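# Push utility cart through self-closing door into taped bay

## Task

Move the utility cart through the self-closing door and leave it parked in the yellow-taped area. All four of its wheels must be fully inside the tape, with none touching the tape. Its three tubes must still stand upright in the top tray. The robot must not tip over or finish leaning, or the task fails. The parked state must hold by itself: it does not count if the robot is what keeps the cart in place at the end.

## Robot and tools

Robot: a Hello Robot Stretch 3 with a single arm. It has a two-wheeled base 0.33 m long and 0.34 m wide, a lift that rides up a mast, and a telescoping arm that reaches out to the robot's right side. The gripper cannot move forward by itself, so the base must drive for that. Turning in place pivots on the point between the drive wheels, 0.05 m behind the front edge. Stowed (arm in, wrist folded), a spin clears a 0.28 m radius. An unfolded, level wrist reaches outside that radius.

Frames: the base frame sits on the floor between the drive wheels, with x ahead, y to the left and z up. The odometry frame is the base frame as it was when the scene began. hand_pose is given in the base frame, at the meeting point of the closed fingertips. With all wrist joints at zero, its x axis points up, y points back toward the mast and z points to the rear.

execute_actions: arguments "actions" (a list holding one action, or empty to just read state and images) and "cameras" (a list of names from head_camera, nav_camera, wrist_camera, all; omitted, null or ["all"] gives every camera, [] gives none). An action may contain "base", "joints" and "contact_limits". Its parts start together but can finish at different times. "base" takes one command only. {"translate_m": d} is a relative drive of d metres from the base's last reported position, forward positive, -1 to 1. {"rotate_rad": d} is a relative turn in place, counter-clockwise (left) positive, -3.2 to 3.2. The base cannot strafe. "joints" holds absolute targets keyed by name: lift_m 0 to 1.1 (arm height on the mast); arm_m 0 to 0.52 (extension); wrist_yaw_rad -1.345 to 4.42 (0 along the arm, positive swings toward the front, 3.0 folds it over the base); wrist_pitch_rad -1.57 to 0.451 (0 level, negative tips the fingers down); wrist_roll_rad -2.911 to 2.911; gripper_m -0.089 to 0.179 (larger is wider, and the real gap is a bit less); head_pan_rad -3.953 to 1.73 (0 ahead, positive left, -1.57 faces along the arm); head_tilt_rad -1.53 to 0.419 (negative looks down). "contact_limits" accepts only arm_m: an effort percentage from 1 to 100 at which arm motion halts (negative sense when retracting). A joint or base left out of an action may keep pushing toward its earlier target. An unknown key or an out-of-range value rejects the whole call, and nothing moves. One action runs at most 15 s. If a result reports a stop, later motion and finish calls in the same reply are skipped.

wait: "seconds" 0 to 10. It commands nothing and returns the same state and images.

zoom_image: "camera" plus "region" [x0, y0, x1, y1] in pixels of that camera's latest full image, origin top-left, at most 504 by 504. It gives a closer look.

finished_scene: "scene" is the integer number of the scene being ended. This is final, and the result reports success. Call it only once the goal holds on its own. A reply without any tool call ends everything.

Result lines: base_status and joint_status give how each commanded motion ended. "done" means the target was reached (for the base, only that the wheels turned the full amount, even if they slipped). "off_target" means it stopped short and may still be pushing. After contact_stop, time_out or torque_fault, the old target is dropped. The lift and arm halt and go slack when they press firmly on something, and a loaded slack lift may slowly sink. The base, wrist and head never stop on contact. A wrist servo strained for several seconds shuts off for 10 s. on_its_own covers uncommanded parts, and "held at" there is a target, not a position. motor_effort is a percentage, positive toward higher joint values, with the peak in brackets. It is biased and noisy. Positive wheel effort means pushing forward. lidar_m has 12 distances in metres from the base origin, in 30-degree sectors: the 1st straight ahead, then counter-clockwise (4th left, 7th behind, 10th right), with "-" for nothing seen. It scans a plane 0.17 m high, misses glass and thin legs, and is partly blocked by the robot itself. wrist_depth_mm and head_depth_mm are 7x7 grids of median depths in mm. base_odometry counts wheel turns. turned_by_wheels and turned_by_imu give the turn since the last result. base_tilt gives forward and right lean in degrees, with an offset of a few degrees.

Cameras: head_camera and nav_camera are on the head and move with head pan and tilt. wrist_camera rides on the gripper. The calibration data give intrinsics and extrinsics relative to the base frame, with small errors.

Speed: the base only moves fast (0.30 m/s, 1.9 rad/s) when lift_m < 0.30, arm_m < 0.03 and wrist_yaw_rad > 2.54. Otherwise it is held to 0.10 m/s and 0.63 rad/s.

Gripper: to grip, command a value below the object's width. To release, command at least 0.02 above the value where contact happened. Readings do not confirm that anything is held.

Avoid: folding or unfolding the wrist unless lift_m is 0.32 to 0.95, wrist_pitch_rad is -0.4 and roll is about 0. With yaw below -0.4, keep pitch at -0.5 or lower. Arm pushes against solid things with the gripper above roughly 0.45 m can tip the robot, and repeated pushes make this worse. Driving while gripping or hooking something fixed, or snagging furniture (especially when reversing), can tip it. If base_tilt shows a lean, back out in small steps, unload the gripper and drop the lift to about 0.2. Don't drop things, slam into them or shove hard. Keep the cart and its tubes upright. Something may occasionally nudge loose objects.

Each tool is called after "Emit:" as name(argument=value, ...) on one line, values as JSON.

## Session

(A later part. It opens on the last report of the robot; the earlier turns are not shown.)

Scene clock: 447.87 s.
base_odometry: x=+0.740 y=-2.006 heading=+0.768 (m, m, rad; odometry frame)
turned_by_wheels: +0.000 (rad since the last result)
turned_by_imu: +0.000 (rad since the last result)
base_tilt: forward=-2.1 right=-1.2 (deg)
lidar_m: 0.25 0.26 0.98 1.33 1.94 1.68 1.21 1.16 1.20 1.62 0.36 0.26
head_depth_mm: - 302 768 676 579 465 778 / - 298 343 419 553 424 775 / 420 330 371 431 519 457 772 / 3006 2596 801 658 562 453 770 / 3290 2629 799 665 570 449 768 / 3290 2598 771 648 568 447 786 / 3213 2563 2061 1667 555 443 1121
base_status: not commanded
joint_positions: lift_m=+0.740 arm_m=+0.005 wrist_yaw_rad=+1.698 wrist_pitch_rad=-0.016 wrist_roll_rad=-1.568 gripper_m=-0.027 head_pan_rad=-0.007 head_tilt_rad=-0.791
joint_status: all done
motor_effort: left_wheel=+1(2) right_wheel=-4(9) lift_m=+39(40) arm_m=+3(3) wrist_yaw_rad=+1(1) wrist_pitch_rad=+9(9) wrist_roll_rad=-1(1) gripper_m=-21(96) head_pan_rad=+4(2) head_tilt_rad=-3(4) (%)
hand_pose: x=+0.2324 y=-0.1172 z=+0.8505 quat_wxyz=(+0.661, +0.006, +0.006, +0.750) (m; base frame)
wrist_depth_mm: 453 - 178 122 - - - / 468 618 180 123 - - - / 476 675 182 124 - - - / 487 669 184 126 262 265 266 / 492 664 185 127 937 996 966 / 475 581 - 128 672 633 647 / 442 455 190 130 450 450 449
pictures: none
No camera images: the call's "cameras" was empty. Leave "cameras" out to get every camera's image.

Emit:
execute_actions(actions=[{"base": {"translate_m": -0.3}}], cameras=["nav_camera"])

Emit:
execute_actions(actions=[{"base": {"rotate_rad": -0.3}, "joints": {"wrist_yaw_rad": 1.9}}], cameras=[])

Emit:
execute_actions(actions=[{"base": {"translate_m": -0.25}, "joints": {"wrist_yaw_rad": 1.7}}], cameras=["head_camera", "nav_camera"])

Scene clock: 466.00 s.
base_odometry: x=+0.524 y=-2.215 heading=+0.768 (m, m, rad; odometry frame)
turned_by_wheels: +0.000 (rad since the last result)
turned_by_imu: +0.002 (rad since the last result)
base_tilt: forward=-2.0 right=-1.3 (deg)
lidar_m: 0.25 0.26 1.25 1.69 1.79 1.31 0.94 0.91 0.93 1.26 0.37 0.26
head_depth_mm: - 300 363 660 579 459 - / 285 303 346 412 543 441 774 / 439 475 406 451 535 458 774 / 3166 2635 803 668 572 455 771 / 3448 2587 799 665 570 449 770 / 3435 2603 794 648 568 446 912 / 3319 2540 2008 1602 1419 450 1129
base_status: done
joint_positions: lift_m=+0.740 arm_m=+0.005 wrist_yaw_rad=+1.648 wrist_pitch_rad=-0.015 wrist_roll_rad=-1.568 gripper_m=-0.024 head_pan_rad=-0.007 head_tilt_rad=-0.791
joint_status: not commanded
on_its_own: wrist_yaw_rad is held at +1.653, not at your +1.700, by its stall guard, which is not easing now
motor_effort: left_wheel=+1(5) right_wheel=-2(17) lift_m=+39(40) arm_m=+2(2) wrist_yaw_rad=+3(18) wrist_pitch_rad=+9(9) wrist_roll_rad=-1(1) gripper_m=-20(19) head_pan_rad=+3(3) head_tilt_rad=-3(4) (%)
hand_pose: x=+0.2337 y=-0.1299 z=+0.8506 quat_wxyz=(+0.679, +0.006, +0.005, +0.734) (m; base frame)
wrist_depth_mm: 470 609 170 116 - - - / 476 628 174 119 - - - / 484 619 179 121 267 273 273 / 472 662 182 124 257 263 262 / 474 670 185 125 896 916 925 / 479 661 189 129 - - - / 442 - 194 132 - - -
pictures: nav_camera (sideways: a quarter turn counterclockwise sets it upright)
camera_calibration (this result's frames):
nav_camera: T_world_to_cam=[[0.703026, -0.00122135, 0.711163, -0.889322], [-0.0397059, -0.998506, 0.0375367, 0.00480194], [0.710055, -0.0546267, -0.702024, 0.866307], [0, 0, 0, 1]] pos_world=[0.0102813, 0.0510321, 1.24044]
Images, in order (width x height): nav_camera 672x504.

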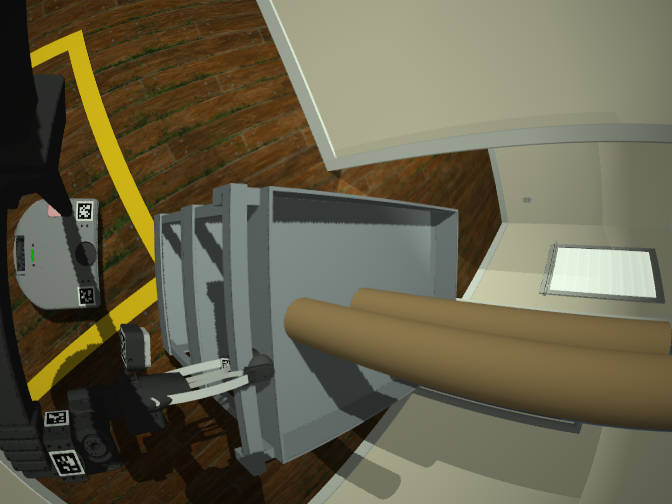

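Scene clock: 467.43 s.
base_odometry: x=+0.524 y=-2.215 heading=+0.469 (m, m, rad; odometry frame)
turned_by_wheels: -0.300 (rad since the last result)
turned_by_imu: -0.298 (rad since the last result)
base_tilt: forward=-2.1 right=-1.2 (deg)
lidar_m: 0.21 0.21 0.24 1.36 1.78 1.78 1.08 0.91 0.91 1.02 1.67 0.25
head_depth_mm: 1879 2090 2140 628 568 496 1162 / 1985 2233 2115 657 576 458 842 / 736 847 780 674 574 465 937 / - 286 316 389 498 488 691 / - - 307 371 471 498 399 / 391 429 517 634 567 497 434 / 3016 2562 789 658 567 495 380
base_status: done
joint_positions: lift_m=+0.740 arm_m=+0.005 wrist_yaw_rad=+1.927 wrist_pitch_rad=-0.014 wrist_roll_rad=-1.568 gripper_m=-0.024 head_pan_rad=-0.007 head_tilt_rad=-0.791
joint_status: wrist_yaw_rad off_target (ended at +1.927, target +1.900)
on_its_own: wrist_yaw_rad is at rest, and its effort (-17) is outside its rest range (-12 to +12)
motor_effort: left_wheel=+6(6) right_wheel=-5(18) lift_m=+39(39) arm_m=-1(1) wrist_yaw_rad=-17(36) wrist_pitch_rad=+8(9) wrist_roll_rad=-1(1) gripper_m=-19(19) head_pan_rad=+4(3) head_tilt_rad=-3(3) (%)
hand_pose: x=+0.2184 y=-0.0606 z=+0.8510 quat_wxyz=(+0.571, +0.005, +0.005, +0.821) (m; base frame)
wrist_depth_mm: 474 614 172 117 - - - / 481 611 174 120 - - - / 478 629 179 123 270 273 273 / 476 675 183 126 261 267 266 / 479 671 186 127 856 903 890 / 475 654 - 130 - - - / 437 - 196 134 - - -
pictures: none
No camera images: the call's "cameras" was empty. Leave "cameras" out to get every camera's image.

Scene clock: 470.93 s.
base_odometry: x=+0.301 y=-2.328 heading=+0.469 (m, m, rad; odometry frame)
turned_by_wheels: +0.000 (rad since the last result)
turned_by_imu: +0.001 (rad since the last result)
base_tilt: forward=-1.9 right=-1.3 (deg)
lidar_m: 0.22 0.22 1.37 1.55 1.59 1.59 0.89 0.74 0.74 0.83 1.37 0.25
head_depth_mm: 2060 2277 2137 660 579 477 - / - 297 361 659 577 453 1008 / - 292 329 394 509 474 761 / 388 318 365 433 536 491 688 / 422 494 755 648 568 498 477 / 1520 1604 795 663 567 497 388 / 1359 1430 790 656 565 486 381
base_status: done
joint_positions: lift_m=+0.740 arm_m=+0.005 wrist_yaw_rad=+1.656 wrist_pitch_rad=-0.012 wrist_roll_rad=-1.568 gripper_m=-0.024 head_pan_rad=-0.007 head_tilt_rad=-0.791
joint_status: wrist_yaw_rad off_target (ended at +1.656, target +1.700)
on_its_own: wrist_yaw_rad is held at +1.657, not at your +1.700, by its stall guard, which is not easing now
motor_effort: left_wheel=+2(7) right_wheel=-5(19) lift_m=+39(39) arm_m=+3(3) wrist_yaw_rad=+0(40) wrist_pitch_rad=+7(8) wrist_roll_rad=-1(1) gripper_m=-18(20) head_pan_rad=+4(4) head_tilt_rad=-3(3) (%)
hand_pose: x=+0.2336 y=-0.1277 z=+0.8513 quat_wxyz=(+0.676, +0.005, +0.004, +0.737) (m; base frame)
wrist_depth_mm: 479 152 149 98 - - - / 499 593 159 104 250 255 260 / 480 623 168 112 245 247 250 / 478 626 178 119 - - - / 483 599 188 125 - - - / 438 - - 134 - - - / - - 221 148 - - -
pictures: head_camera (sideways: a quarter turn clockwise sets it upright), nav_camera (sideways: a quarter turn counterclockwise sets it upright)
camera_calibration (this result's frames):
head_camera: T_world_to_cam=[[-0.74016, 0.00533872, -0.67241, 0.90536], [0.0451416, 0.998107, -0.0417652, 0.053798], [0.670914, -0.0612666, -0.739, 0.917328], [0, 0, 0, 1]] pos_world=[0.0522336, -0.00232802, 1.28892]
nav_camera: T_world_to_cam=[[0.703026, -0.00121629, 0.711163, -0.889322], [-0.0396987, -0.998506, 0.0375367, 0.00480189], [0.710055, -0.0546216, -0.702024, 0.866307], [0, 0, 0, 1]] pos_world=[0.010281, 0.0510321, 1.24044]
Images, in order (width x height): head_camera 896x504, nav_camera 672x504.

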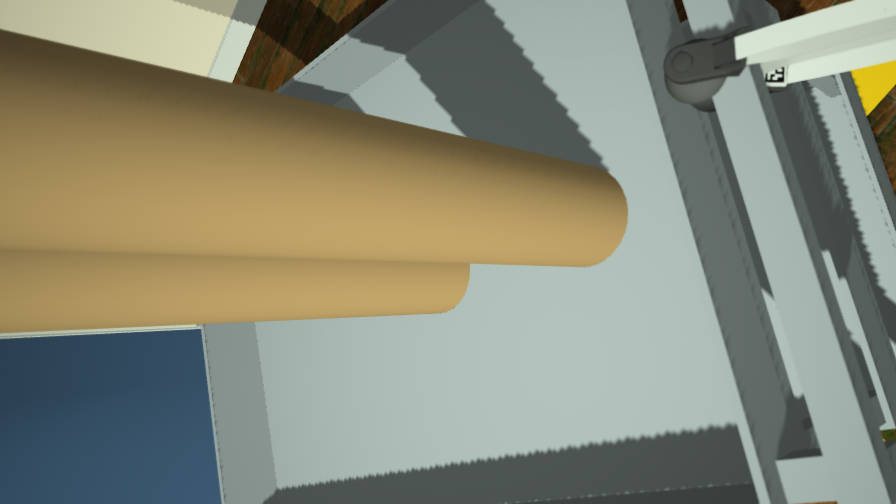

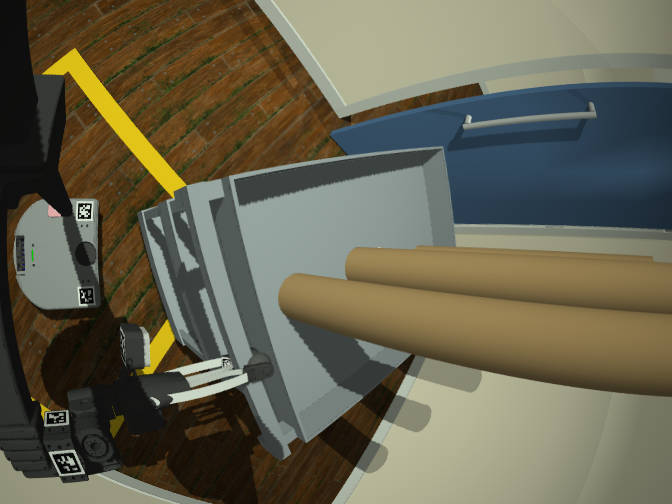

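Emit:
execute_actions(actions=[{"base": {"translate_m": -0.3}}], cameras=["nav_camera"])

Emit:
execute_actions(actions=[{"base": {"rotate_rad": -0.4}}], cameras=["nav_camera"])

Scene clock: 504.43 s.
base_odometry: x=+0.034 y=-2.463 heading=+0.469 (m, m, rad; odometry frame)
turned_by_wheels: +0.000 (rad since the last result)
turned_by_imu: +0.002 (rad since the last result)
base_tilt: forward=-2.0 right=-1.2 (deg)
lidar_m: 0.24 0.24 1.57 1.64 1.37 1.19 0.65 0.54 0.54 0.61 0.40 0.26
head_depth_mm: - 308 750 679 580 463 - / - 297 343 423 563 456 957 / 393 320 360 419 512 456 777 / 2071 510 586 638 560 459 759 / 1971 2073 800 664 569 471 716 / 1807 1875 793 661 568 474 670 / 1653 1799 1898 659 572 463 1096
base_status: done
joint_positions: lift_m=+0.740 arm_m=+0.005 wrist_yaw_rad=+1.621 wrist_pitch_rad=-0.012 wrist_roll_rad=-1.568 gripper_m=-0.024 head_pan_rad=-0.007 head_tilt_rad=-0.791
joint_status: not commanded
on_its_own: wrist_yaw_rad is held at +1.616, not at your +1.700, by its stall guard, which is not easing now
motor_effort: left_wheel=+1(4) right_wheel=-3(15) lift_m=+39(40) arm_m=+3(3) wrist_yaw_rad=-3(15) wrist_pitch_rad=+7(7) wrist_roll_rad=-1(1) gripper_m=-19(19) head_pan_rad=+4(3) head_tilt_rad=-3(4) (%)
hand_pose: x=+0.2342 y=-0.1367 z=+0.8513 quat_wxyz=(+0.689, +0.005, +0.004, +0.725) (m; base frame)
wrist_depth_mm: 482 592 160 108 - - - / 491 577 167 113 - - - / 483 619 174 118 252 257 259 / 489 660 181 124 - - - / 478 622 188 128 - - - / 458 - - 134 - - - / - - 213 145 - - -
pictures: nav_camera (sideways: a quarter turn counterclockwise sets it upright)
camera_calibration (this result's frames):
nav_camera: T_world_to_cam=[[0.703026, -0.00121637, 0.711163, -0.889322], [-0.0396988, -0.998506, 0.0375367, 0.0048019], [0.710056, -0.0546216, -0.702024, 0.866307], [0, 0, 0, 1]] pos_world=[0.010281, 0.0510321, 1.24044]
Images, in order (width x height): nav_camera 672x504.

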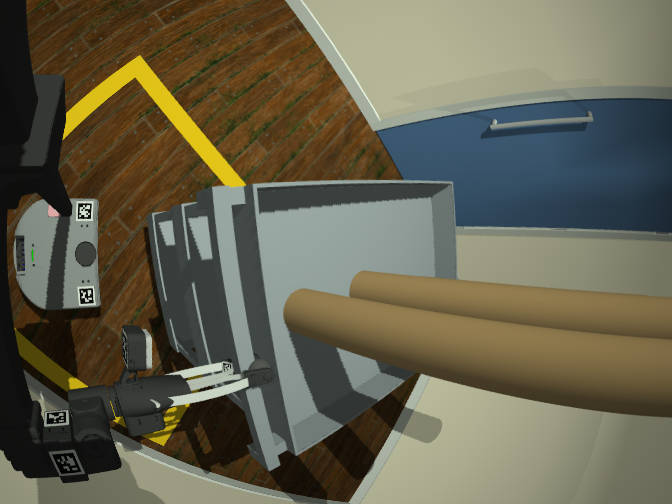

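Scene clock: 506.03 s.
base_odometry: x=+0.034 y=-2.463 heading=+0.069 (m, m, rad; odometry frame)
turned_by_wheels: -0.400 (rad since the last result)
turned_by_imu: -0.395 (rad since the last result)
base_tilt: forward=-2.0 right=-1.3 (deg)
lidar_m: 0.16 0.15 1.57 1.58 1.52 1.37 0.96 0.60 0.54 0.54 0.66 0.23
head_depth_mm: 2054 2286 2137 630 579 536 - / 2127 2383 2106 644 577 476 1131 / - - 324 642 564 510 399 / - - 294 344 429 499 429 / - - 309 375 493 498 450 / 351 398 456 548 568 497 441 / 343 408 747 659 565 494 440
base_status: done
joint_positions: lift_m=+0.740 arm_m=+0.005 wrist_yaw_rad=+1.637 wrist_pitch_rad=-0.015 wrist_roll_rad=-1.569 gripper_m=-0.024 head_pan_rad=-0.007 head_tilt_rad=-0.791
joint_status: not commanded
on_its_own: wrist_yaw_rad is held at +1.616, not at your +1.700, by its stall guard, which is not easing now; wrist_yaw_rad is at rest, and its effort (-13) is outside its rest range (-12 to +12)
motor_effort: left_wheel=+4(12) right_wheel=-4(19) lift_m=+39(40) arm_m=+2(3) wrist_yaw_rad=-13(31) wrist_pitch_rad=+8(9) wrist_roll_rad=-1(1) gripper_m=-19(19) head_pan_rad=+3(3) head_tilt_rad=-3(3) (%)
hand_pose: x=+0.2339 y=-0.1326 z=+0.8507 quat_wxyz=(+0.683, +0.006, +0.005, +0.730) (m; base frame)
wrist_depth_mm: 487 123 119 69 202 204 207 / 484 140 132 78 214 216 218 / 474 534 151 88 - - - / 445 - 172 101 - - - / 414 - 198 114 - - - / 978 - - 137 - - - / 997 - 303 274 - - -
pictures: nav_camera (sideways: a quarter turn counterclockwise sets it upright)
camera_calibration (this result's frames):
nav_camera: T_world_to_cam=[[0.703026, -0.00121612, 0.711163, -0.889322], [-0.0396985, -0.998506, 0.0375367, 0.00480189], [0.710055, -0.0546214, -0.702024, 0.866307], [0, 0, 0, 1]] pos_world=[0.0102809, 0.0510321, 1.24044]
Images, in order (width x height): nav_camera 672x504.

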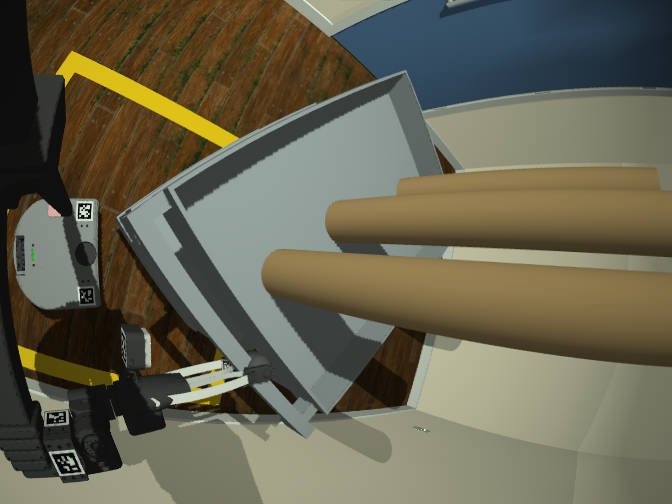

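Emit:
execute_actions(actions=[{"base": {"translate_m": -0.3}, "joints": {"head_tilt_rad": -1.0}}], cameras=["head_camera", "nav_camera"])

Scene clock: 513.47 s.
base_odometry: x=-0.265 y=-2.484 heading=+0.069 (m, m, rad; odometry frame)
turned_by_wheels: +0.000 (rad since the last result)
turned_by_imu: +0.002 (rad since the last result)
base_tilt: forward=-2.0 right=-1.2 (deg)
lidar_m: 0.21 0.21 1.67 1.68 1.21 1.09 0.78 0.49 0.44 0.44 0.54 0.25
head_depth_mm: 2228 682 646 572 806 - - / 288 335 619 570 480 1189 1152 / 290 327 401 539 460 1108 1136 / 416 489 473 548 472 1062 1125 / 481 693 623 563 494 773 1125 / 784 718 632 560 504 441 1114 / 773 715 625 552 502 1184 1102
base_status: done
joint_positions: lift_m=+0.740 arm_m=+0.005 wrist_yaw_rad=+1.594 wrist_pitch_rad=-0.012 wrist_roll_rad=-1.569 gripper_m=-0.024 head_pan_rad=-0.007 head_tilt_rad=-0.988
joint_status: all done
on_its_own: wrist_yaw_rad is held at +1.616, not at your +1.700, by its stall guard, which is not easing now; wrist_yaw_rad is at rest, and its effort (+14) is outside its rest range (-12 to +12)
motor_effort: left_wheel=-1(3) right_wheel=-1(18) lift_m=+39(39) arm_m=+3(3) wrist_yaw_rad=+14(14) wrist_pitch_rad=+7(8) wrist_roll_rad=-1(1) gripper_m=-19(19) head_pan_rad=+4(4) head_tilt_rad=-4(17) (%)
hand_pose: x=+0.2345 y=-0.1435 z=+0.8513 quat_wxyz=(+0.699, +0.005, +0.004, +0.715) (m; base frame)
wrist_depth_mm: 481 146 143 94 - - - / 479 581 153 100 234 237 240 / 478 589 166 108 247 251 254 / 487 590 181 119 - - - / 456 - 192 128 - - - / - - - 137 - - - / - - 241 161 - - -
pictures: head_camera (sideways: a quarter turn clockwise sets it upright), nav_camera (sideways: a quarter turn counterclockwise sets it upright)
camera_calibration (this result's frames):
head_camera: T_world_to_cam=[[-0.85743, 0.00614194, -0.514564, 0.700425], [0.0362094, 0.99817, -0.0484222, 0.0625075], [0.513325, -0.0601507, -0.856084, 1.07051], [0, 0, 0, 1]] pos_world=[0.0487794, -0.00230287, 1.27989]
nav_camera: T_world_to_cam=[[0.828598, -0.00207834, 0.55984, -0.692919], [-0.0316992, -0.998563, 0.0432098, -0.00262219], [0.558946, -0.05355, -0.827473, 1.03035], [0, 0, 0, 1]] pos_world=[-0.00184358, 0.0511169, 1.24063]
Images, in order (width x height): head_camera 896x504, nav_camera 672x504.

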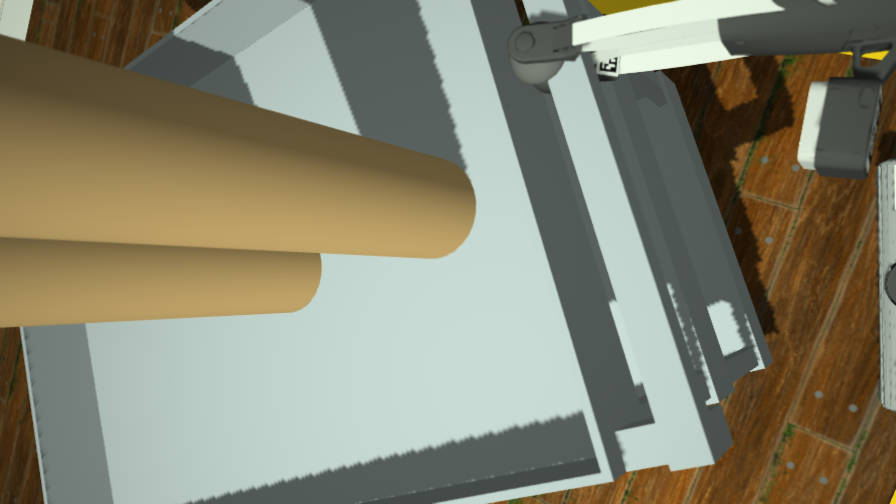

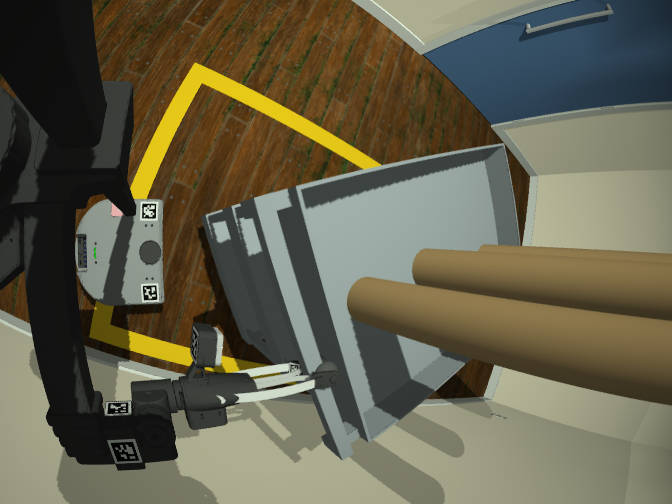

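Emit:
execute_actions(actions=[{"base": {"translate_m": -0.13}}], cameras=["head_camera", "nav_camera"])

Emit:
execute_actions(actions=[{"joints": {"gripper_m": 0.09, "wrist_yaw_rad": 1.6}}], cameras=[])

Emit:
execute_actions(actions=[{"base": {"translate_m": -0.25}, "joints": {"head_tilt_rad": -0.75}}], cameras=["head_camera", "nav_camera"])

Scene clock: 547.47 s.
base_odometry: x=-0.395 y=-2.493 heading=+0.069 (m, m, rad; odometry frame)
turned_by_wheels: +0.000 (rad since the last result)
turned_by_imu: +0.001 (rad since the last result)
base_tilt: forward=-2.0 right=-1.2 (deg)
lidar_m: 0.23 0.24 1.71 1.71 1.07 0.97 0.71 0.44 0.40 0.40 0.42 0.26
head_depth_mm: 304 698 648 573 457 - - / 293 339 460 567 497 1179 1153 / 309 357 427 527 483 1107 1138 / 485 563 618 557 461 1076 1121 / 804 720 632 562 453 1029 1123 / 788 718 632 559 461 1167 1109 / 779 716 616 567 507 1185 1103
base_status: done
joint_positions: lift_m=+0.740 arm_m=+0.005 wrist_yaw_rad=+1.598 wrist_pitch_rad=-0.012 wrist_roll_rad=-1.569 gripper_m=-0.024 head_pan_rad=-0.007 head_tilt_rad=-0.988
joint_status: not commanded
on_its_own: wrist_yaw_rad is held at +1.616, not at your +1.700, by its stall guard, which is not easing now
motor_effort: left_wheel=+0(4) right_wheel=-2(13) lift_m=+39(39) arm_m=+3(3) wrist_yaw_rad=+11(13) wrist_pitch_rad=+7(7) wrist_roll_rad=-1(1) gripper_m=-19(19) head_pan_rad=+4(3) head_tilt_rad=-4(4) (%)
hand_pose: x=+0.2345 y=-0.1425 z=+0.8513 quat_wxyz=(+0.697, +0.005, +0.004, +0.717) (m; base frame)
wrist_depth_mm: 484 581 157 106 - - - / 486 602 165 112 263 265 272 / 486 629 173 119 250 255 260 / 488 670 184 125 - - - / 480 638 192 131 - - - / 449 - - 138 - - - / - - 222 152 - - -
pictures: head_camera (sideways: a quarter turn clockwise sets it upright), nav_camera (sideways: a quarter turn counterclockwise sets it upright)
camera_calibration (this result's frames):
head_camera: T_world_to_cam=[[-0.857456, 0.00614201, -0.51452, 0.700368], [0.0362068, 0.99817, -0.0484237, 0.0625094], [0.513282, -0.0601503, -0.85611, 1.07055], [0, 0, 0, 1]] pos_world=[0.0487783, -0.00230286, 1.27989]
nav_camera: T_world_to_cam=[[0.828626, -0.00207843, 0.559798, -0.692864], [-0.0316969, -0.998563, 0.043211, -0.00262385], [0.558904, -0.0535497, -0.827502, 1.03039], [0, 0, 0, 1]] pos_world=[-0.00184673, 0.0511169, 1.24063]
Images, in order (width x height): head_camera 896x504, nav_camera 672x504.

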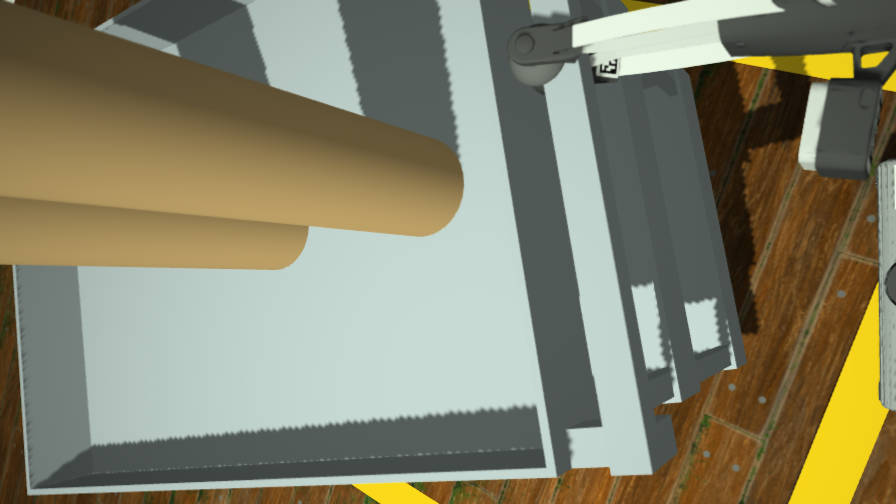

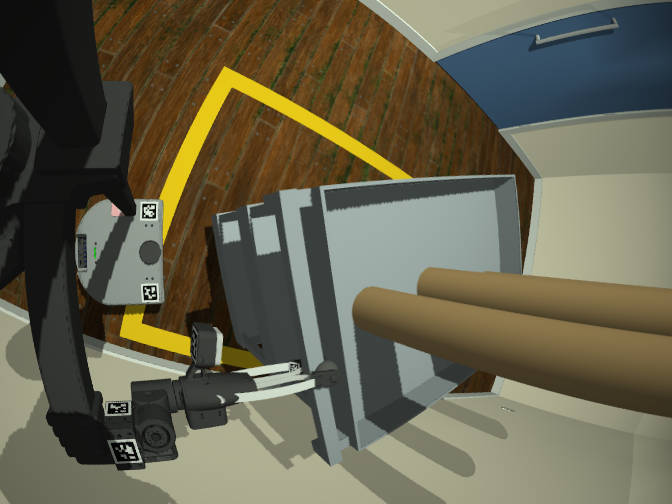

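Scene clock: 549.10 s.
base_odometry: x=-0.395 y=-2.493 heading=+0.069 (m, m, rad; odometry frame)
turned_by_wheels: +0.000 (rad since the last result)
turned_by_imu: +0.000 (rad since the last result)
base_tilt: forward=-2.1 right=-1.3 (deg)
lidar_m: 0.24 0.24 1.71 1.72 1.07 0.96 0.71 0.44 0.40 0.40 0.42 0.26
head_depth_mm: 303 699 645 581 544 - - / 293 340 460 562 502 1185 1151 / 311 360 429 527 484 1111 1128 / 486 566 619 556 461 1079 1127 / 801 722 633 562 453 1031 1122 / 787 719 629 562 455 1161 1111 / 781 716 617 576 520 1188 1102
base_status: not commanded
joint_positions: lift_m=+0.740 arm_m=+0.005 wrist_yaw_rad=+1.597 wrist_pitch_rad=-0.016 wrist_roll_rad=-1.569 gripper_m=+0.090 head_pan_rad=-0.007 head_tilt_rad=-0.988
joint_status: all done
motor_effort: left_wheel=+1(2) right_wheel=+0(3) lift_m=+39(40) arm_m=+2(3) wrist_yaw_rad=+3(10) wrist_pitch_rad=+9(9) wrist_roll_rad=-1(1) gripper_m=+1(79) head_pan_rad=+3(3) head_tilt_rad=-4(4) (%)
hand_pose: x=+0.2344 y=-0.1429 z=+0.8503 quat_wxyz=(+0.698, +0.006, +0.006, +0.716) (m; base frame)
wrist_depth_mm: 491 583 158 106 - - - / 485 614 166 112 265 268 272 / 480 611 175 118 251 254 255 / 480 666 186 127 - - - / 485 632 198 133 - - - / 444 - 211 143 - - - / - - 225 153 - - -
pictures: none
No camera images: the call's "cameras" was empty. Leave "cameras" out to get every camera's image.

Scene clock: 553.07 s.
base_odometry: x=-0.645 y=-2.511 heading=+0.069 (m, m, rad; odometry frame)
turned_by_wheels: +0.000 (rad since the last result)
turned_by_imu: +0.001 (rad since the last result)
base_tilt: forward=-2.0 right=-1.2 (deg)
lidar_m: 0.48 2.00 1.80 1.30 0.82 0.73 0.56 0.35 0.32 0.32 0.38 0.53
head_depth_mm: 2615 2795 818 668 978 1397 1173 / 2564 1014 851 646 979 1205 1183 / 488 549 642 639 980 1200 1172 / 657 730 783 620 972 1174 1175 / 2935 1040 842 616 966 1090 1164 / 3027 1024 815 637 1029 1294 1166 / 2860 2726 2158 1785 1520 1309 1164
base_status: done
joint_positions: lift_m=+0.740 arm_m=+0.005 wrist_yaw_rad=+1.597 wrist_pitch_rad=-0.017 wrist_roll_rad=-1.569 gripper_m=+0.090 head_pan_rad=-0.007 head_tilt_rad=-0.754
joint_status: all done
motor_effort: left_wheel=+2(3) right_wheel=-1(4) lift_m=+39(40) arm_m=+3(3) wrist_yaw_rad=+2(2) wrist_pitch_rad=+9(9) wrist_roll_rad=-1(1) gripper_m=+0(1) head_pan_rad=+4(4) head_tilt_rad=+1(12) (%)
hand_pose: x=+0.2343 y=-0.1429 z=+0.8502 quat_wxyz=(+0.698, +0.006, +0.006, +0.716) (m; base frame)
wrist_depth_mm: 476 693 892 - - - - / 405 724 - 662 - - - / 416 719 - 497 500 507 520 / 436 725 - - - - - / 468 659 - - - - - / 501 499 - - - - - / 929 832 901 910 903 871 851
pictures: head_camera (sideways: a quarter turn clockwise sets it upright), nav_camera (sideways: a quarter turn counterclockwise sets it upright)
camera_calibration (this result's frames):
head_camera: T_world_to_cam=[[-0.71504, 0.00509676, -0.699064, 0.93994], [0.0465535, 0.998101, -0.0403404, 0.0519363], [0.697531, -0.0613889, -0.71392, 0.884549], [0, 0, 0, 1]] pos_world=[0.0526767, -0.00232684, 1.29067]
nav_camera: T_world_to_cam=[[0.676512, -0.000968112, 0.736431, -0.922091], [-0.0409594, -0.998501, 0.0363141, 0.00639952], [0.735292, -0.0547307, -0.675537, 0.831703], [0, 0, 0, 1]] pos_world=[0.012523, 0.0510169, 1.24067]
Images, in order (width x height): head_camera 896x504, nav_camera 672x504.

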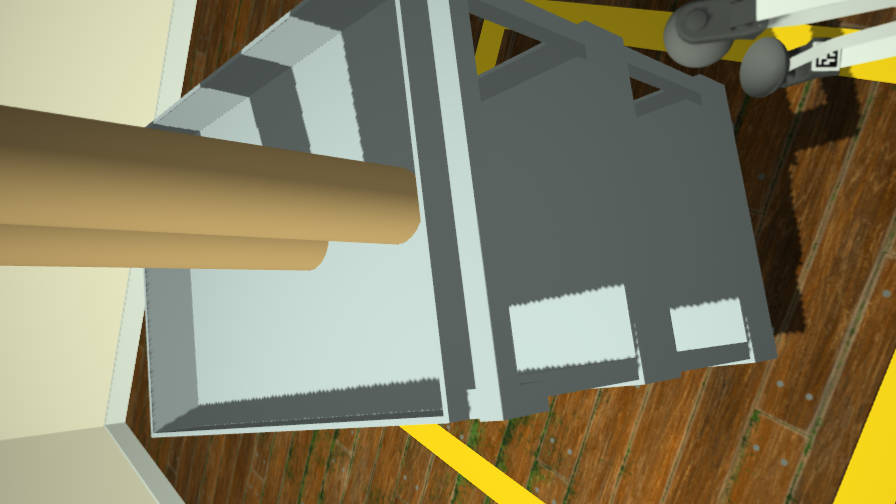

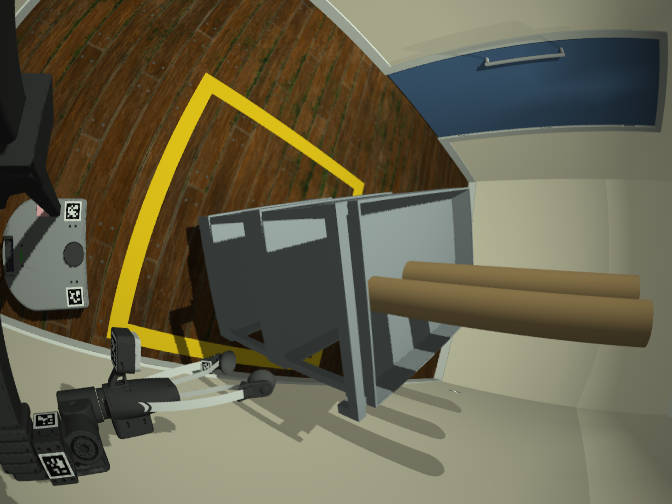

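Emit:
zoom_image(camera="head_camera", region=[440, 0, 896, 200])

Emit:
zoom_image(camera="nav_camera", region=[100, 150, 480, 430])

Region (440, 0, 896, 200) of head_camera's 896x504 image, scaled by 1.105, with more detail than that image has; it fills the top 221 rows of this view, and the rest is white.

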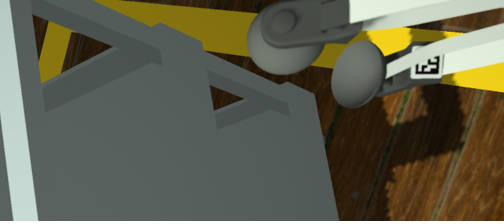

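Region (100, 150, 480, 430) of nav_camera's 672x504 image, scaled by 1.326, with more detail than that image has; it fills the top 371 rows of this view, and the rest is white.

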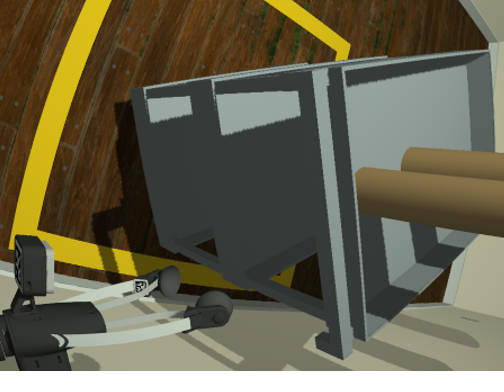

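Emit:
finished_scene(scene=2)

The scene is finished: the task was done.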